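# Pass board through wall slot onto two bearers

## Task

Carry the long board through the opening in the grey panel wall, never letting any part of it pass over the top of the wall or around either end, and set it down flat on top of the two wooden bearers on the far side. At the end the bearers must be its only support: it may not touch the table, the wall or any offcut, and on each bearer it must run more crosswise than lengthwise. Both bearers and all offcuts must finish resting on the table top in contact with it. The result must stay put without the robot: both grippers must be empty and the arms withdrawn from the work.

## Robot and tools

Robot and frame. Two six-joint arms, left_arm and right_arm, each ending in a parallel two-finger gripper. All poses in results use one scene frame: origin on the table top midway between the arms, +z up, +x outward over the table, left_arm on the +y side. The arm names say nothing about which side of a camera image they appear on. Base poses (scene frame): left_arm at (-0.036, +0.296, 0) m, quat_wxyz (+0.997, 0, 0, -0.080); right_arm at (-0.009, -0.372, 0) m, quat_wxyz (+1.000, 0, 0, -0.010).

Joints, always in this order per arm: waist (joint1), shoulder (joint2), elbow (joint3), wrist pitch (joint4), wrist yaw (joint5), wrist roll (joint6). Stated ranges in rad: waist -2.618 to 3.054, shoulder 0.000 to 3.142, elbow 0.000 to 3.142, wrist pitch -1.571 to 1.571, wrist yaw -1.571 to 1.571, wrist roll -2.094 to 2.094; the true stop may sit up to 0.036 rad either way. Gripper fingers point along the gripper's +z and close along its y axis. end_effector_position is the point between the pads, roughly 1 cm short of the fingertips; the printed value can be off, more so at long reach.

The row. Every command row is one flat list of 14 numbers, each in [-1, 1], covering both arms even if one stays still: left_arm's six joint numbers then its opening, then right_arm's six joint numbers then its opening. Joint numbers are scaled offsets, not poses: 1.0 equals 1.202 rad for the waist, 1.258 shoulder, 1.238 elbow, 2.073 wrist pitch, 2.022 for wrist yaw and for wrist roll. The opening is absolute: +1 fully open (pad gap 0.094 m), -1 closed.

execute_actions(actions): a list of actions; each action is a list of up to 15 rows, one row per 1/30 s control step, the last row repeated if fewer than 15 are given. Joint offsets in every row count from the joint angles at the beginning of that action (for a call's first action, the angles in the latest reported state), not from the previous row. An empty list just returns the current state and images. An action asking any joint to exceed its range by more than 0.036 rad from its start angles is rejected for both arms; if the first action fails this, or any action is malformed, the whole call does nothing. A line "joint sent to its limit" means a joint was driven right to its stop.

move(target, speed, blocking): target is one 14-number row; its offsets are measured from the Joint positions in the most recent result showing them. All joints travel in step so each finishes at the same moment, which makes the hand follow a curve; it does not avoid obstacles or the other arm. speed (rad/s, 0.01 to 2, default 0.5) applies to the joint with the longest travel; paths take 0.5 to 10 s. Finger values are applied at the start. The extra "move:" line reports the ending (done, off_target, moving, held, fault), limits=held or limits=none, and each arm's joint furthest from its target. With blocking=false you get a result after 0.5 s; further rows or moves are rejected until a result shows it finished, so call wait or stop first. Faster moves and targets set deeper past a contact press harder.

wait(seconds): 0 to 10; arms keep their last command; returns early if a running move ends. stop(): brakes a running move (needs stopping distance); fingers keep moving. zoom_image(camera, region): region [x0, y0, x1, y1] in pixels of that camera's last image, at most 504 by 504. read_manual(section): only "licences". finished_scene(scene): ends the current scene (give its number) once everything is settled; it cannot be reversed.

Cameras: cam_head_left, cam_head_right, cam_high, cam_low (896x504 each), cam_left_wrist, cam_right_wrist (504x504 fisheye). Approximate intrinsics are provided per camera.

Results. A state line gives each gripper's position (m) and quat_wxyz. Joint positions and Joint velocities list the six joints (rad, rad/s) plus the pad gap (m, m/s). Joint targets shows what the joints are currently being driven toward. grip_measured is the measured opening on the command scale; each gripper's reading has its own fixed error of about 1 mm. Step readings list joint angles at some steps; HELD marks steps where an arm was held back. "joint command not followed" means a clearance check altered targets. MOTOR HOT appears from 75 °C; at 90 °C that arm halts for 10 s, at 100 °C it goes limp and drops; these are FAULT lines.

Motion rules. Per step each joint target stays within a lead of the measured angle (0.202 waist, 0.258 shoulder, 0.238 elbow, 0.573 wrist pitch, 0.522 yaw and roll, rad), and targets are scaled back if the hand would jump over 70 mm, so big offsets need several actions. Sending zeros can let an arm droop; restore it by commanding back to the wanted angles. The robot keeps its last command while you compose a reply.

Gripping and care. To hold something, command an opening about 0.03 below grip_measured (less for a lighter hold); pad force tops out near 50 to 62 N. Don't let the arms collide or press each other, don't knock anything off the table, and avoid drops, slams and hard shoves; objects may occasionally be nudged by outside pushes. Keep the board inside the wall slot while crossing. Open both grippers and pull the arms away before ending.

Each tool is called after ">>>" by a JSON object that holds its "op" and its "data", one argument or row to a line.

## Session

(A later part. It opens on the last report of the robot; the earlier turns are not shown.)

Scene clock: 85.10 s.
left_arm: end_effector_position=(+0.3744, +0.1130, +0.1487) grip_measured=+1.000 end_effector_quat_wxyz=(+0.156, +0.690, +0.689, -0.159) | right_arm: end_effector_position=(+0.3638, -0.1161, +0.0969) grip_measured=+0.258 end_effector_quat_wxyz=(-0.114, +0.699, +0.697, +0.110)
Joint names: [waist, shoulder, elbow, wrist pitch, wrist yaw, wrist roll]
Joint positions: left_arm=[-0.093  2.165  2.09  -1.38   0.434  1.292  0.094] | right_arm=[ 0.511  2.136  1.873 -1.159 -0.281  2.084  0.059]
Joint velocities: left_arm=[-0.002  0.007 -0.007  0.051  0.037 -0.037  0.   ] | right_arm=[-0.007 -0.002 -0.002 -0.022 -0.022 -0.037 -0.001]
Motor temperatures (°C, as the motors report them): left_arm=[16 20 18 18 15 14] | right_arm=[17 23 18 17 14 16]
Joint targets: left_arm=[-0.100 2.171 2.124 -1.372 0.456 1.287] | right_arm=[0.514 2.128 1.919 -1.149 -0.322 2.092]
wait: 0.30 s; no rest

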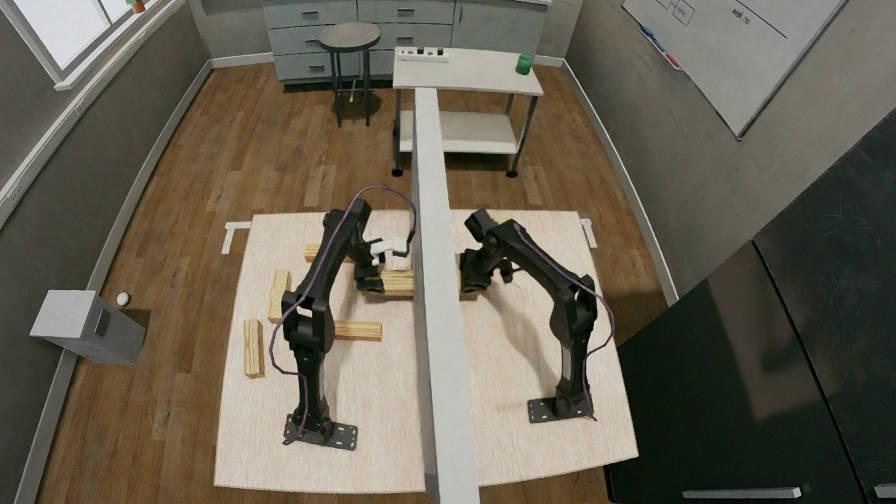

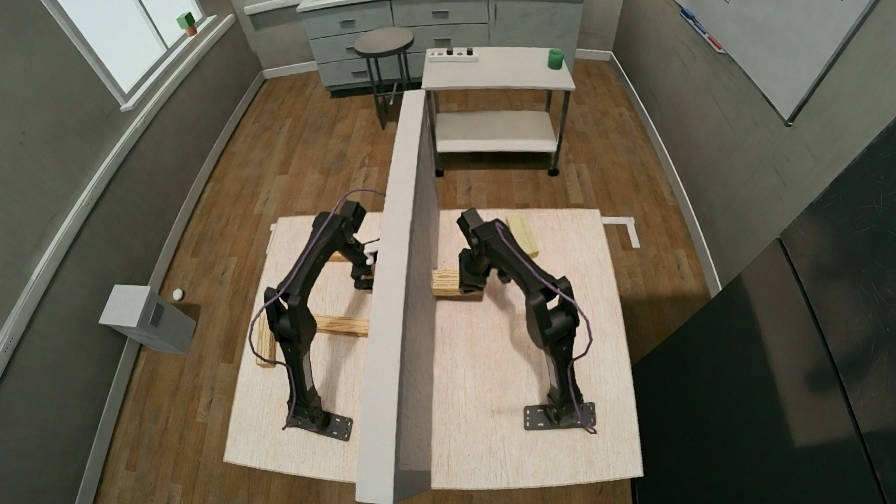

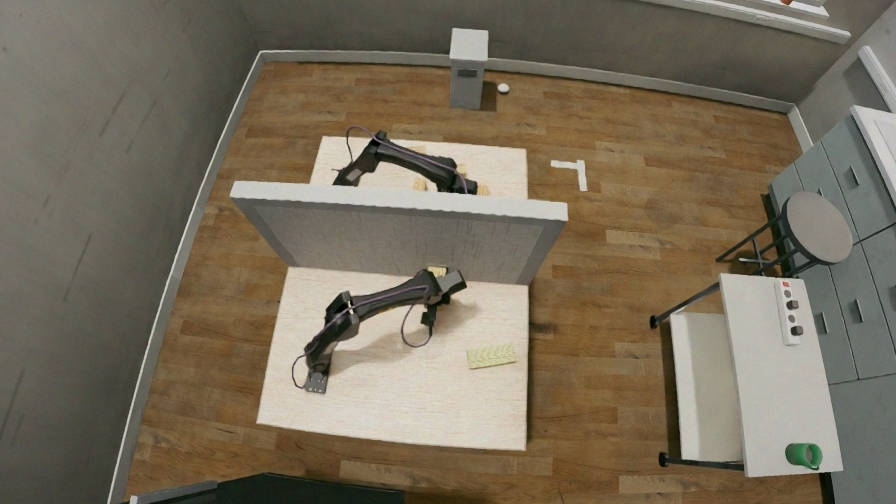

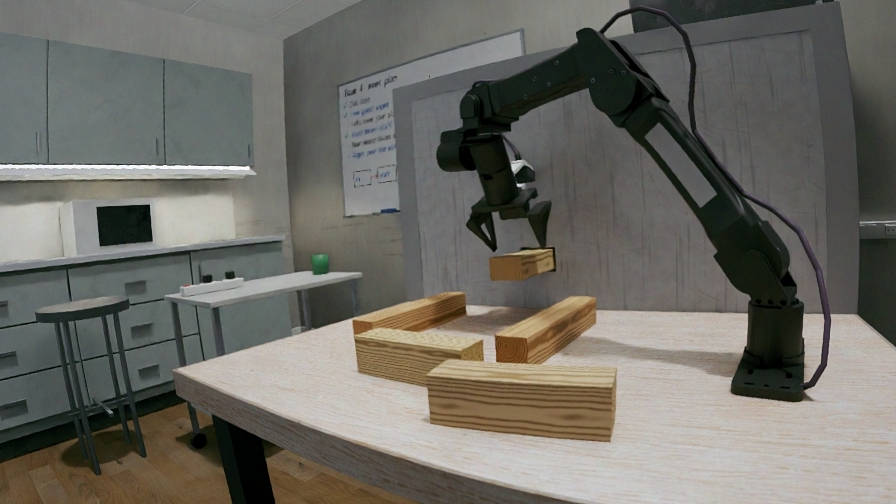

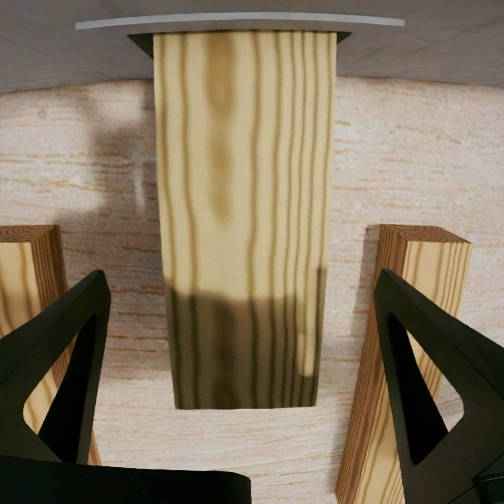

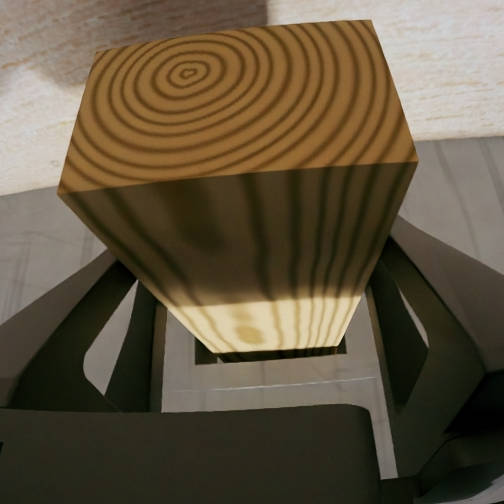

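>>> {"op": "execute_actions", "data": {
  "actions": [
    [
[-0.0062,-0.0180,-0.0100,0.0113,0.0111,-0.0024,1, 0.0027,-0.0068,0.0372,0.0080,-0.0204,0.0037,0.22],
[-0.0062,-0.0194,-0.0244,0.0187,0.0111,-0.0024,1, 0.0027,-0.0068,0.0372,0.0094,-0.0204,0.0037,0.22],
[-0.0062,-0.0208,-0.0388,0.0262,0.0111,-0.0024,1, 0.0027,-0.0068,0.0372,0.0108,-0.0204,0.0037,0.22],
[-0.0062,-0.0222,-0.0532,0.0336,0.0111,-0.0024,1, 0.0027,-0.0068,0.0372,0.0122,-0.0204,0.0037,0.22],
[-0.0062,-0.0236,-0.0676,0.0410,0.0111,-0.0024,1, 0.0027,-0.0068,0.0372,0.0136,-0.0204,0.0037,0.22],
[-0.0062,-0.0250,-0.0820,0.0484,0.0111,-0.0024,1, 0.0027,-0.0068,0.0372,0.0150,-0.0204,0.0037,0.22],
[-0.0062,-0.0264,-0.0964,0.0558,0.0111,-0.0024,1, 0.0027,-0.0068,0.0372,0.0150,-0.0204,0.0037,0.22],
[-0.0062,-0.0277,-0.1108,0.0633,0.0111,-0.0024,1, 0.0027,-0.0068,0.0372,0.0150,-0.0204,0.0037,0.22],
[-0.0062,-0.0291,-0.1252,0.0707,0.0111,-0.0024,1, 0.0027,-0.0068,0.0372,0.0150,-0.0204,0.0037,0.22],
[-0.0062,-0.0305,-0.1396,0.0781,0.0111,-0.0024,1, 0.0027,-0.0068,0.0372,0.0150,-0.0204,0.0037,0.22],
[-0.0062,-0.0319,-0.1540,0.0855,0.0111,-0.0024,1, 0.0027,-0.0068,0.0372,0.0150,-0.0204,0.0037,0.22],
[-0.0062,-0.0333,-0.1684,0.0930,0.0111,-0.0024,1, 0.0027,-0.0068,0.0372,0.0150,-0.0204,0.0037,0.22],
[-0.0062,-0.0347,-0.1828,0.1004,0.0111,-0.0024,1, 0.0027,-0.0068,0.0372,0.0150,-0.0204,0.0037,0.22],
[-0.0062,-0.0361,-0.1972,0.1078,0.0111,-0.0024,1, 0.0027,-0.0068,0.0372,0.0150,-0.0204,0.0037,0.22]
]
  ]
}}

>>> {"op": "wait", "data": {
  "seconds": 0.4
}}

>>> {"op": "zoom_image", "data": {
  "camera": "cam_low",
  "region": [440, 190, 620, 310]
}}

>>> {"op": "zoom_image", "data": {
  "camera": "cam_right_wrist",
  "region": [160, 300, 400, 420]
}}

Scene clock: 86.67 s.
left_arm: end_effector_position=(+0.3673, +0.1145, +0.0988) grip_measured=+1.000 end_effector_quat_wxyz=(+0.142, +0.687, +0.692, -0.168) | right_arm: end_effector_position=(+0.3639, -0.1161, +0.0969) grip_measured=+0.258 end_effector_quat_wxyz=(-0.114, +0.700, +0.697, +0.110)
Joint names: [waist, shoulder, elbow, wrist pitch, wrist yaw, wrist roll]
Joint positions: left_arm=[-0.093  2.154  1.878 -1.213  0.436  1.292  0.094] | right_arm=[ 0.511  2.136  1.873 -1.158 -0.281  2.086  0.059]
Joint velocities: left_arm=[-0.012 -0.007 -0.393  0.315  0.007  0.022  0.   ] | right_arm=[ 0.012  0.002  0.012 -0.007  0.037 -0.037 -0.   ]
Motor temperatures (°C, as the motors report them): left_arm=[16 20 18 18 15 14] | right_arm=[17 24 18 17 14 16]
Joint targets: left_arm=[-0.101 2.119 1.846 -1.157 0.457 1.288] | right_arm=[0.514 2.127 1.919 -1.128 -0.323 2.092]
Step readings (joint positions):
0: left_arm=[-0.093 2.165 2.090 -1.379 0.434 1.292] | right_arm=[0.511 2.136 1.873 -1.159 -0.281 2.086]
1: left_arm=[-0.093 2.165 2.090 -1.378 0.434 1.292] | right_arm=[0.511 2.136 1.873 -1.159 -0.281 2.086]
2: left_arm=[-0.093 2.165 2.088 -1.373 0.435 1.292] | right_arm=[0.511 2.136 1.873 -1.159 -0.281 2.086]
4: left_arm=[-0.093 2.161 2.071 -1.353 0.436 1.292] | right_arm=[0.511 2.136 1.873 -1.159 -0.281 2.086]
8: left_arm=[-0.093 2.154 2.004 -1.306 0.436 1.292] | right_arm=[0.511 2.136 1.873 -1.159 -0.281 2.086]
15: Joint positions above

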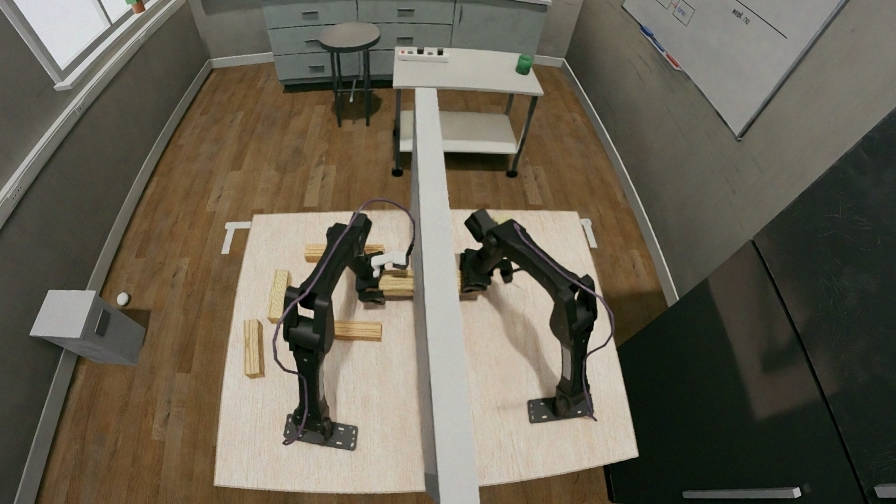

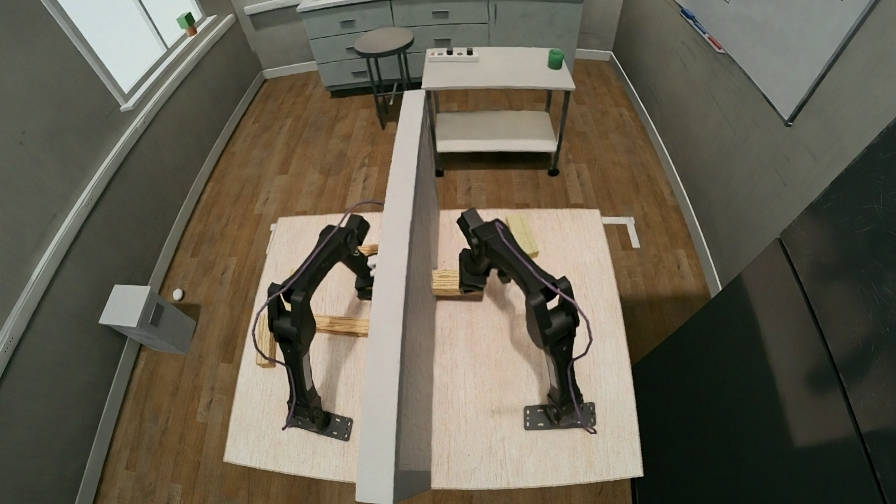

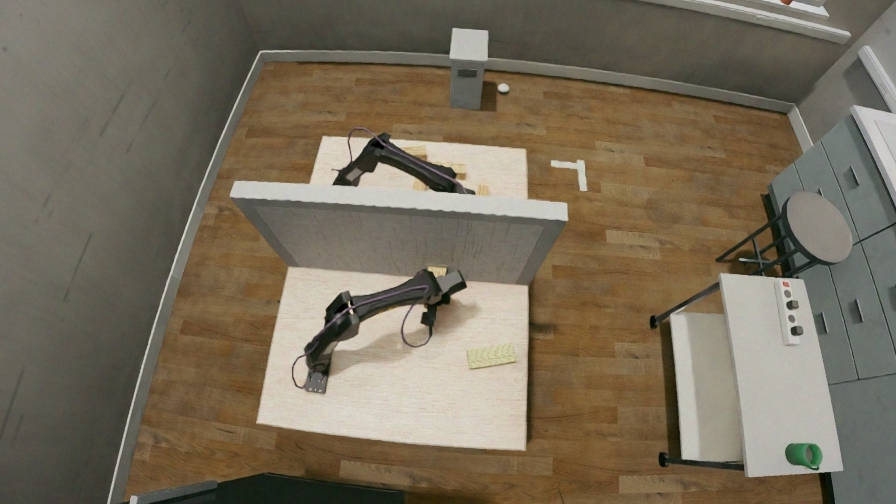

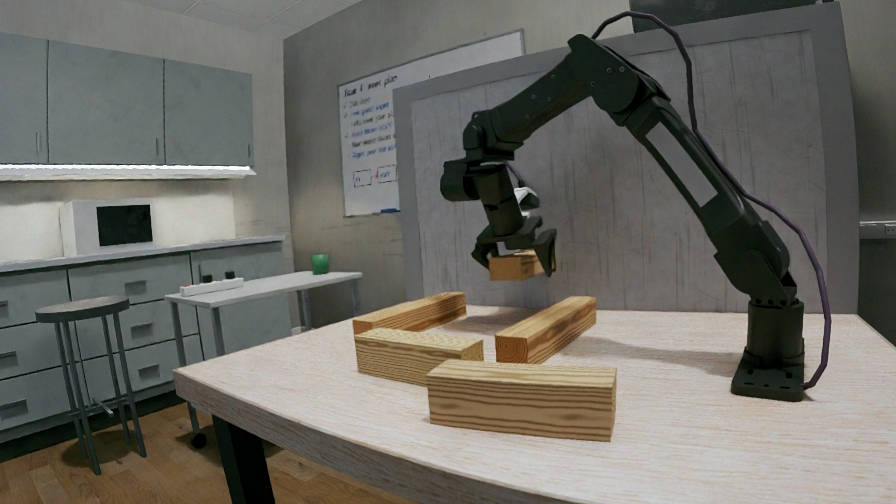

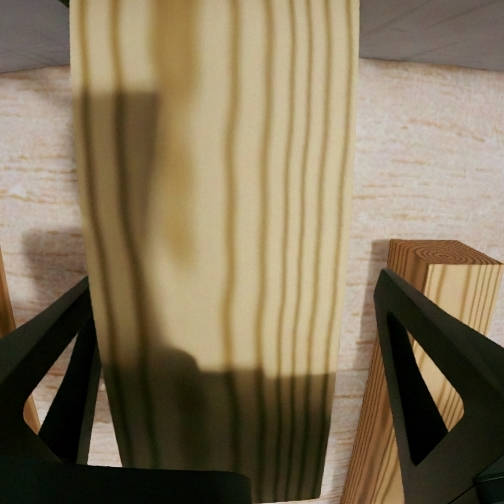

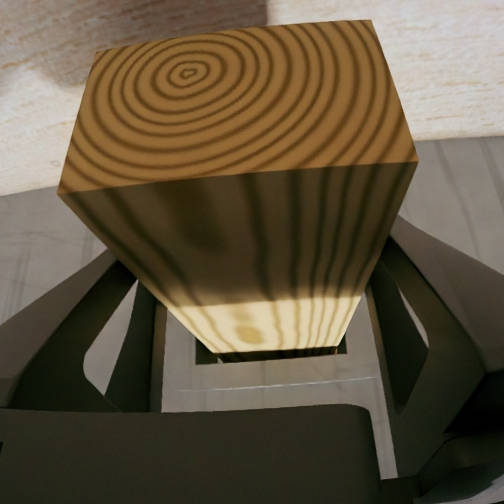

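Scene clock: 87.07 s.
left_arm: end_effector_position=(+0.3732, +0.1129, +0.0975) grip_measured=+1.000 end_effector_quat_wxyz=(+0.156, +0.689, +0.689, -0.160) | right_arm: end_effector_position=(+0.3639, -0.1161, +0.0969) grip_measured=+0.258 end_effector_quat_wxyz=(-0.114, +0.700, +0.697, +0.110)
Joint names: [waist, shoulder, elbow, wrist pitch, wrist yaw, wrist roll]
Joint positions: left_arm=[-0.093  2.147  1.858 -1.167  0.436  1.292  0.094] | right_arm=[ 0.511  2.136  1.873 -1.158 -0.281  2.086  0.059]
Joint velocities: left_arm=[ 0.012  0.002 -0.012  0.007  0.051  0.051  0.   ] | right_arm=[ 0.012 -0.012 -0.012 -0.037 -0.037 -0.051  0.   ]
Motor temperatures (°C, as the motors report them): left_arm=[16 21 18 18 15 14] | right_arm=[17 24 18 17 14 16]
Joint targets: left_arm=[-0.101 2.119 1.846 -1.157 0.457 1.288] | right_arm=[0.514 2.127 1.919 -1.128 -0.323 2.092]
wait: 0.40 s; no rest

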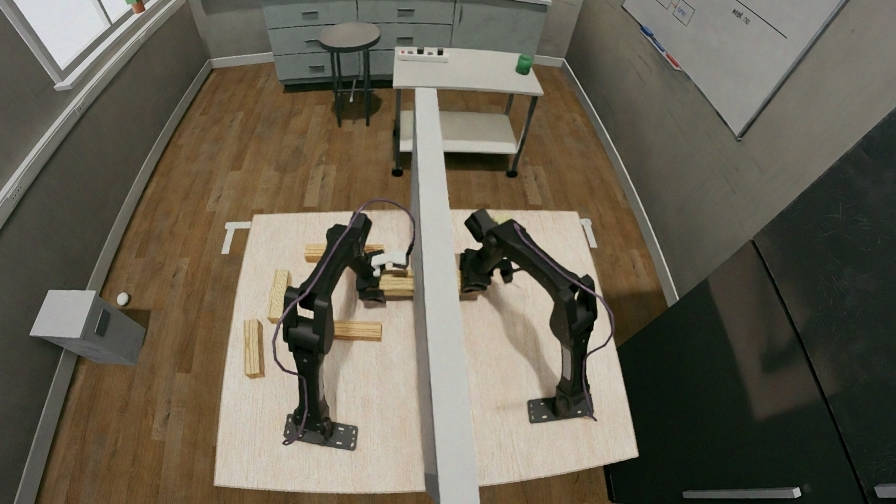

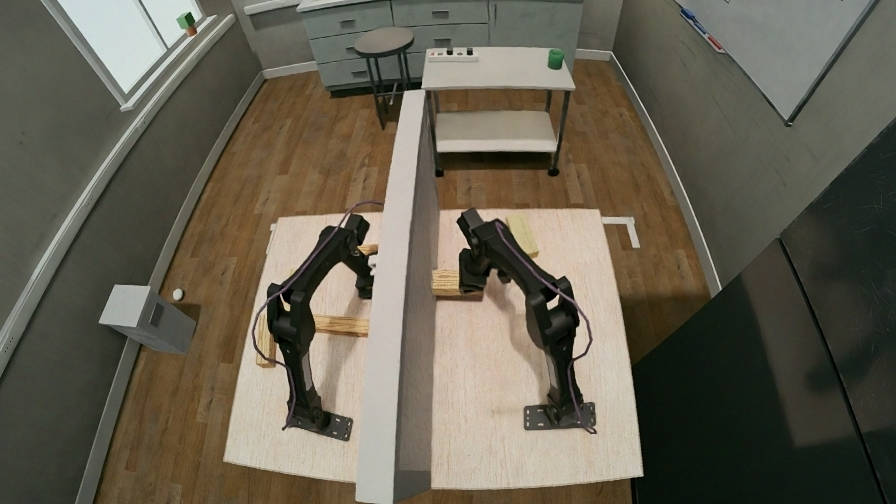

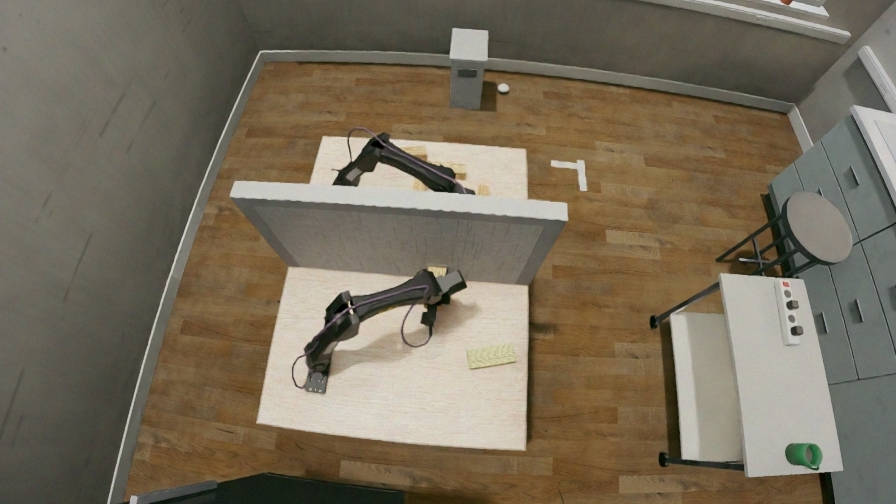

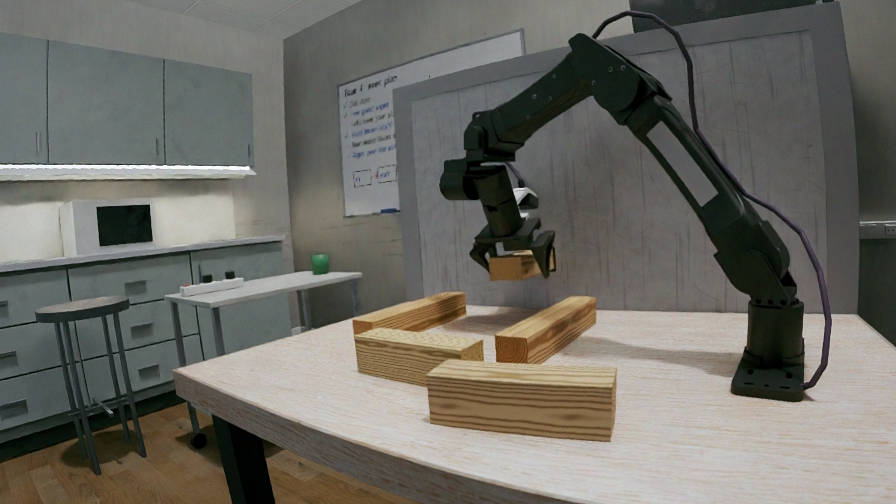

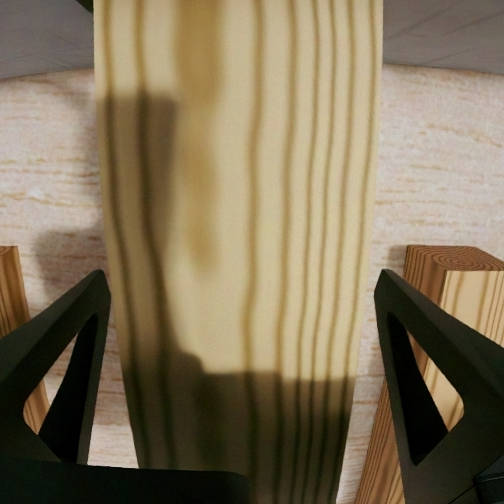

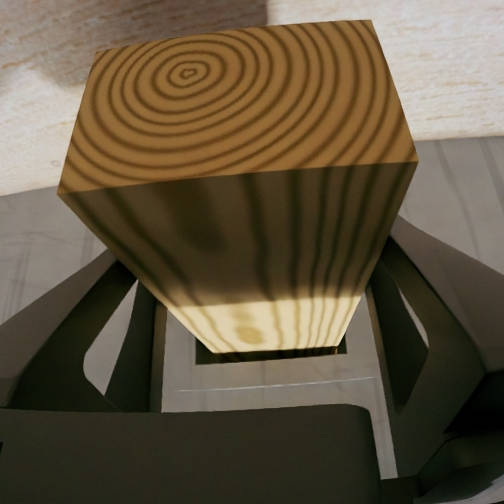

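Region (440, 190, 620, 310) of cam_low's 896x504 image, scaled by 2.800, with more detail than that image has.

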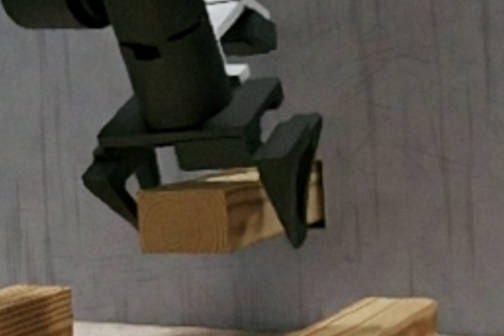

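Region (160, 300, 400, 420) of cam_right_wrist's 504x504 image, scaled by 2.100, with more detail than that image has.

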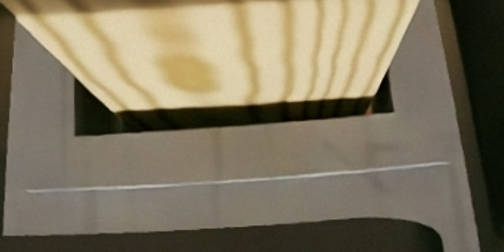

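>>> {"op": "execute_actions", "data": {
  "actions": [
    [
[-0.0067,-0.0229,0.0200,-0.0040,0.0104,-0.0020,0.9, 0.0027,-0.0068,0.0485,0.0106,-0.0205,0.0027,0.22],
[-0.0067,-0.0235,0.0246,-0.0068,0.0104,-0.0020,0.85, 0.0027,-0.0068,0.0485,0.0106,-0.0205,0.0027,0.22],
[-0.0067,-0.0240,0.0292,-0.0097,0.0104,-0.0020,0.8, 0.0027,-0.0068,0.0428,0.0106,-0.0205,0.0027,0.22],
[-0.0067,-0.0246,0.0338,-0.0125,0.0104,-0.0020,0.75, 0.0027,-0.0068,0.0428,0.0106,-0.0205,0.0027,0.22],
[-0.0067,-0.0252,0.0384,-0.0153,0.0104,-0.0020,0.7, 0.0027,-0.0068,0.0428,0.0106,-0.0205,0.0027,0.22],
[-0.0067,-0.0258,0.0430,-0.0182,0.0104,-0.0020,0.65, 0.0027,-0.0068,0.0428,0.0106,-0.0205,0.0027,0.22],
[-0.0067,-0.0264,0.0476,-0.0210,0.0104,-0.0020,0.6, 0.0027,-0.0068,0.0428,0.0106,-0.0205,0.0027,0.22],
[-0.0067,-0.0269,0.0522,-0.0238,0.0104,-0.0020,0.58, 0.0027,-0.0068,0.0428,0.0106,-0.0205,0.0027,0.22],
[-0.0067,-0.0275,0.0568,-0.0267,0.0104,-0.0020,0.56, 0.0027,-0.0068,0.0428,0.0106,-0.0205,0.0027,0.22],
[-0.0067,-0.0281,0.0614,-0.0295,0.0104,-0.0020,0.55, 0.0027,-0.0068,0.0428,0.0106,-0.0205,0.0027,0.22]
]
  ]
}}

>>> {"op": "wait", "data": {
  "seconds": 0.4
}}

>>> {"op": "zoom_image", "data": {
  "camera": "cam_low",
  "region": [440, 190, 620, 310]
}}

>>> {"op": "zoom_image", "data": {
  "camera": "cam_right_wrist",
  "region": [160, 300, 400, 420]
}}

Scene clock: 89.43 s.
left_arm: end_effector_position=(+0.3755, +0.1123, +0.1130) grip_measured=+0.551 end_effector_quat_wxyz=(+0.163, +0.690, +0.687, -0.156) | right_arm: end_effector_position=(+0.3658, -0.1153, +0.0988) grip_measured=+0.258 end_effector_quat_wxyz=(-0.112, +0.699, +0.697, +0.113)
Joint names: [waist, shoulder, elbow, wrist pitch, wrist yaw, wrist roll]
Joint positions: left_arm=[-0.093  2.138  1.904 -1.204  0.436  1.292  0.073] | right_arm=[ 0.511  2.137  1.881 -1.158 -0.28   2.086  0.059]
Joint velocities: left_arm=[ 0.027 -0.017  0.022 -0.022 -0.022  0.022 -0.001] | right_arm=[-0.017 -0.007 -0.007 -0.007 -0.007 -0.037 -0.   ]
Motor temperatures (°C, as the motors report them): left_arm=[16 21 18 18 15 14] | right_arm=[17 24 18 17 14 16]
Joint targets: left_arm=[-0.101 2.111 1.934 -1.229 0.458 1.288] | right_arm=[0.514 2.127 1.925 -1.136 -0.323 2.091]
Step readings (joint positions):
0: left_arm=[-0.093 2.147 1.858 -1.164 0.436 1.292] | right_arm=[0.511 2.136 1.873 -1.158 -0.281 2.086]
1: left_arm=[-0.093 2.147 1.858 -1.164 0.436 1.292] | right_arm=[0.511 2.136 1.874 -1.159 -0.281 2.086]
2: left_arm=[-0.093 2.147 1.858 -1.164 0.436 1.292] | right_arm=[0.511 2.137 1.877 -1.159 -0.281 2.086]
4: left_arm=[-0.093 2.147 1.858 -1.166 0.436 1.292] | right_arm=[0.511 2.137 1.880 -1.158 -0.280 2.086]
8: left_arm=[-0.093 2.147 1.878 -1.185 0.436 1.292] | right_arm=[0.511 2.137 1.881 -1.158 -0.280 2.086]
15: Joint positions above

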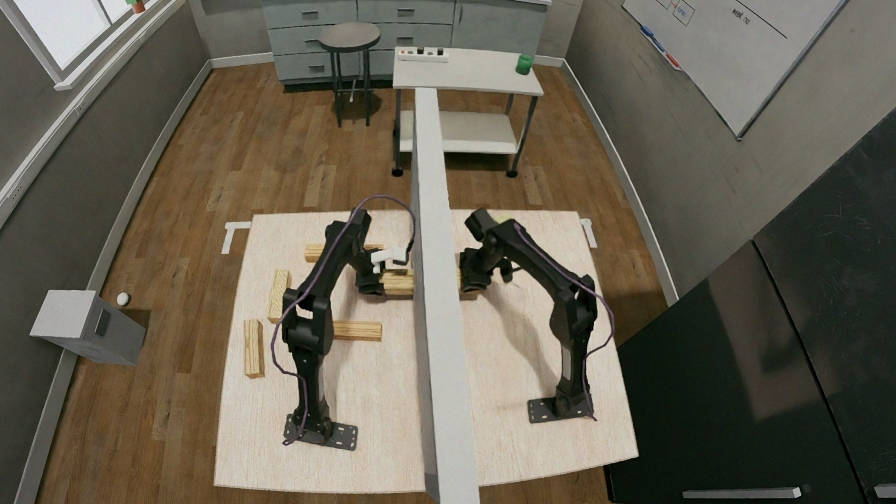

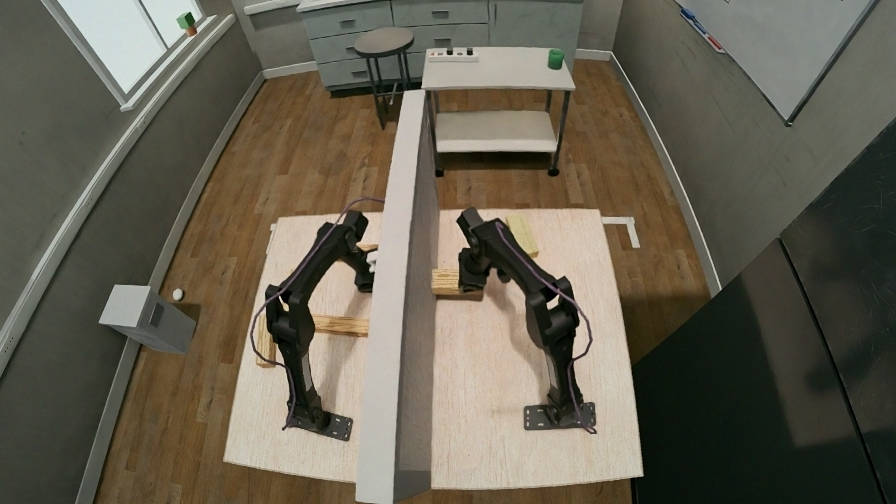

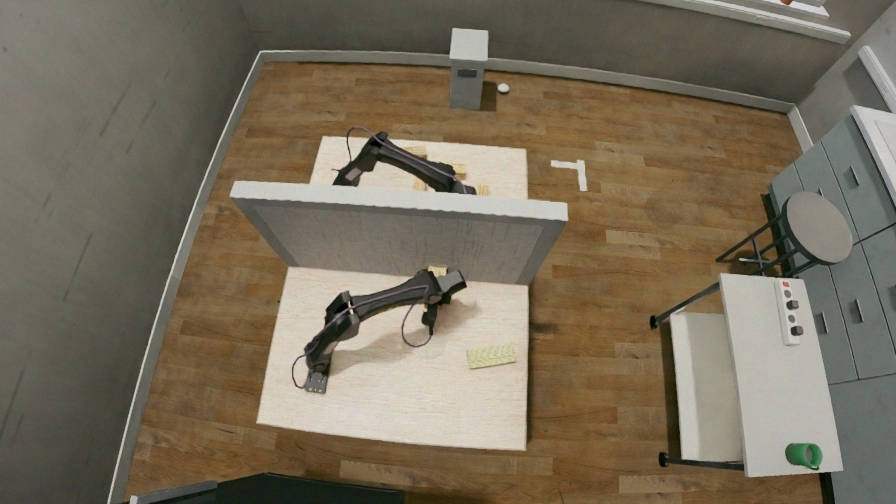

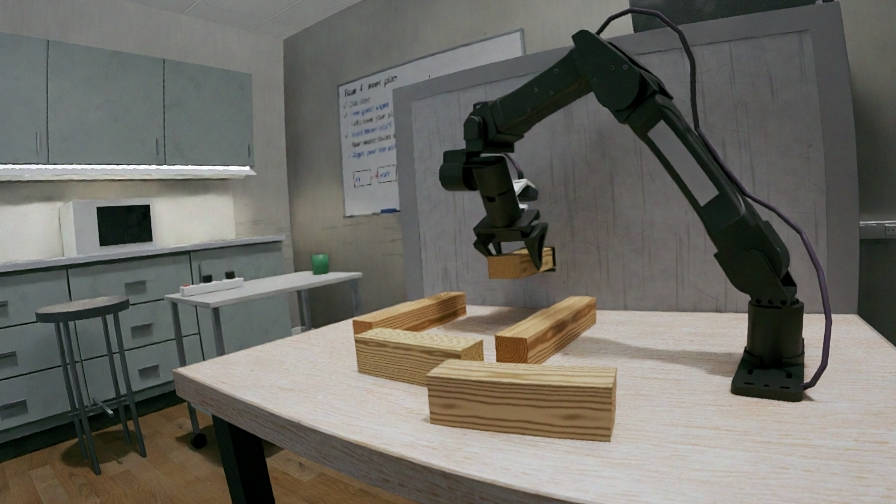

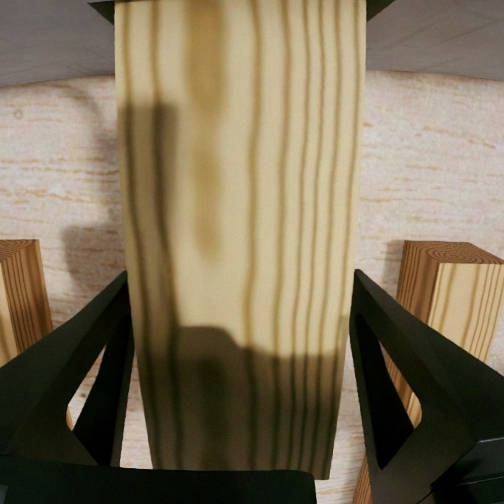

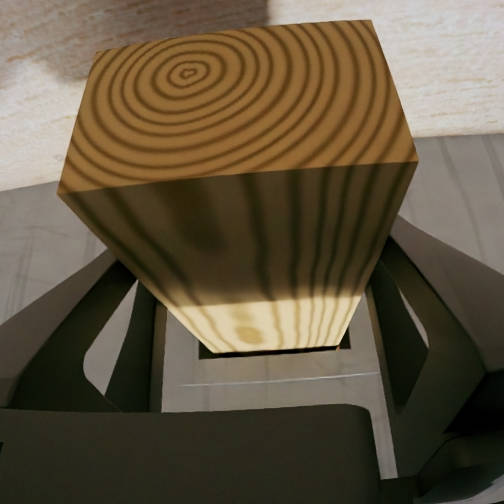

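Scene clock: 89.83 s.
left_arm: end_effector_position=(+0.3739, +0.1128, +0.1136) grip_measured=+0.551 end_effector_quat_wxyz=(+0.161, +0.690, +0.688, -0.157) | right_arm: end_effector_position=(+0.3658, -0.1153, +0.0988) grip_measured=+0.258 end_effector_quat_wxyz=(-0.112, +0.699, +0.697, +0.113)
Joint names: [waist, shoulder, elbow, wrist pitch, wrist yaw, wrist roll]
Joint positions: left_arm=[-0.093  2.137  1.904 -1.212  0.436  1.292  0.073] | right_arm=[ 0.511  2.137  1.881 -1.158 -0.28   2.086  0.059]
Joint velocities: left_arm=[ 0.007  0.002  0.017  0.037  0.037 -0.022  0.001] | right_arm=[-0.002 -0.007  0.002 -0.051 -0.051 -0.007  0.   ]
Motor temperatures (°C, as the motors report them): left_arm=[16 21 18 18 15 14] | right_arm=[17 24 18 17 14 16]
Joint targets: left_arm=[-0.101 2.111 1.934 -1.229 0.458 1.288] | right_arm=[0.514 2.127 1.925 -1.136 -0.323 2.091]
wait: 0.40 s; at rest by 0.37 s

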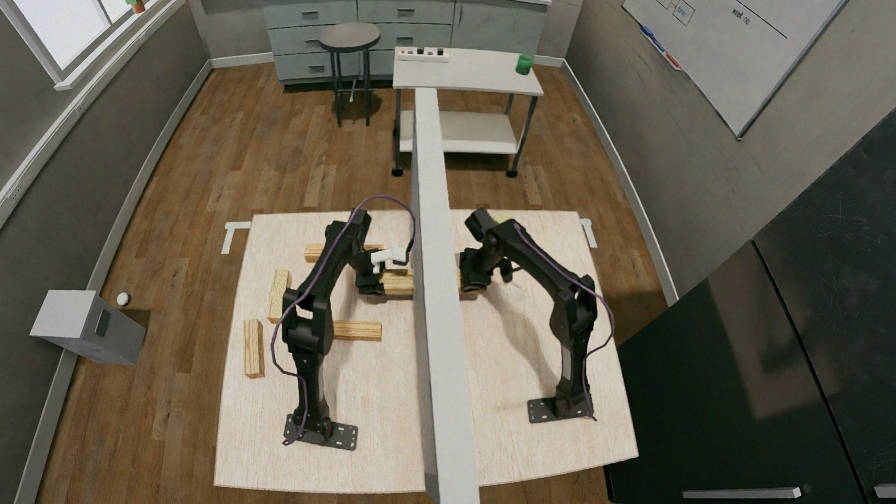

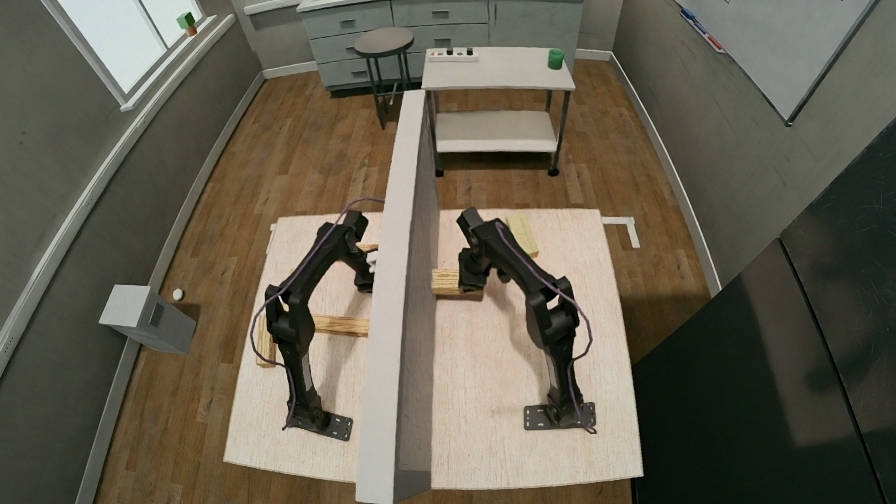

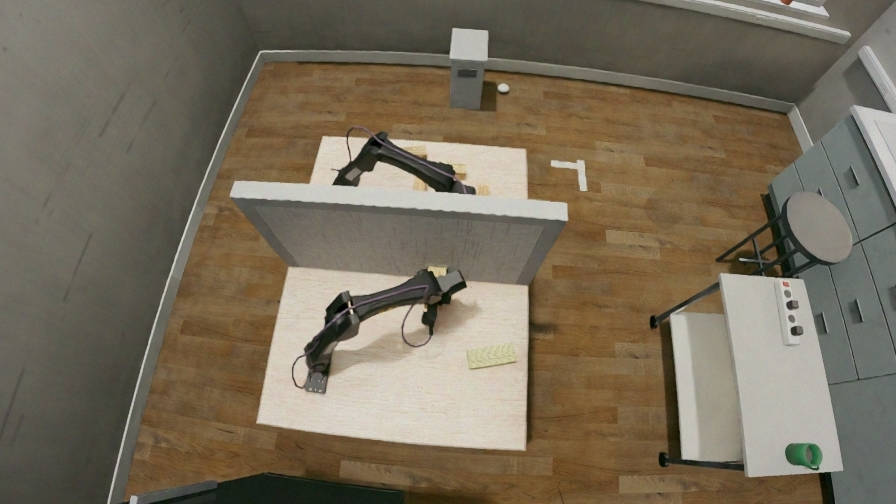

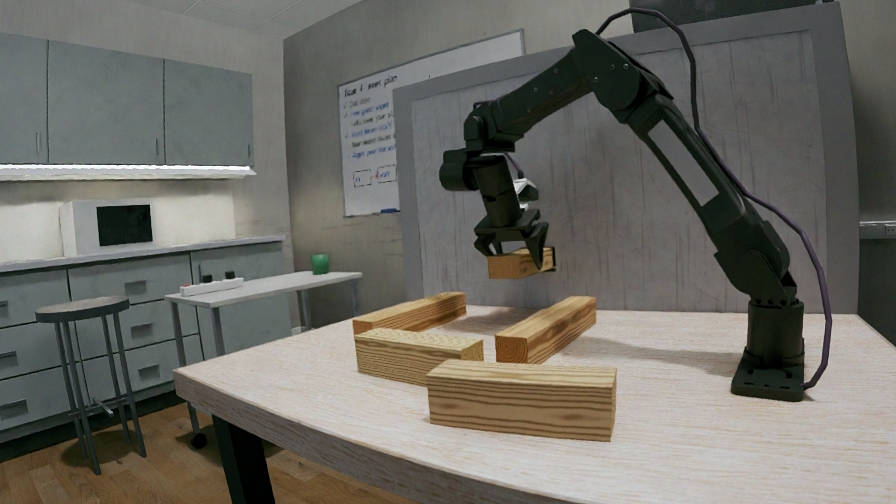

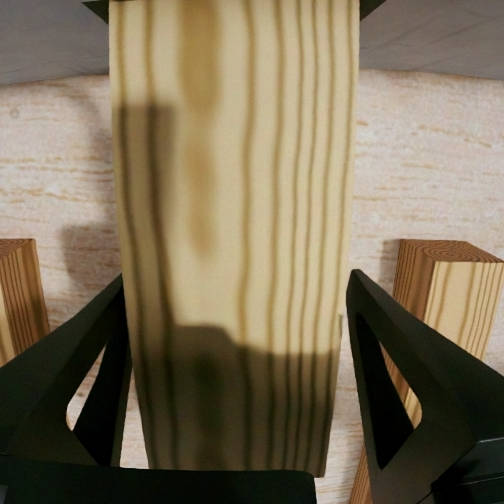

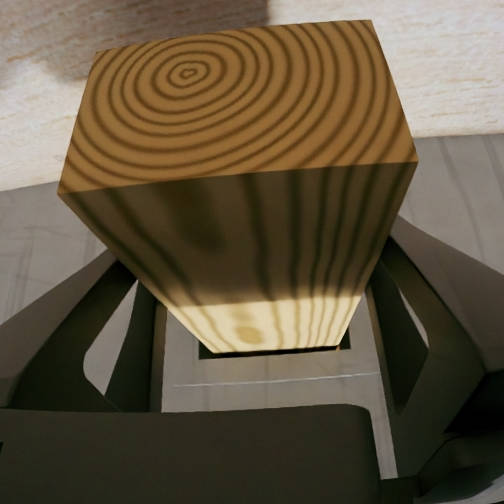

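Region (440, 190, 620, 310) of cam_low's 896x504 image, scaled by 2.800, with more detail than that image has.

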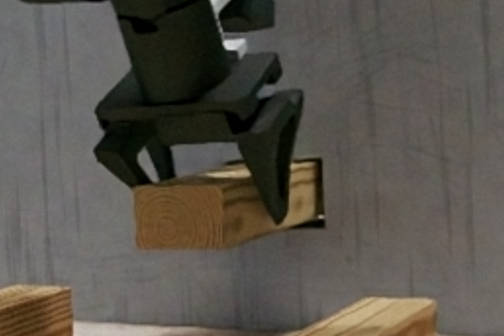

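Region (160, 300, 400, 420) of cam_right_wrist's 504x504 image, scaled by 2.100, with more detail than that image has.

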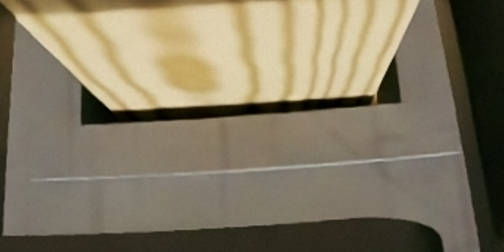

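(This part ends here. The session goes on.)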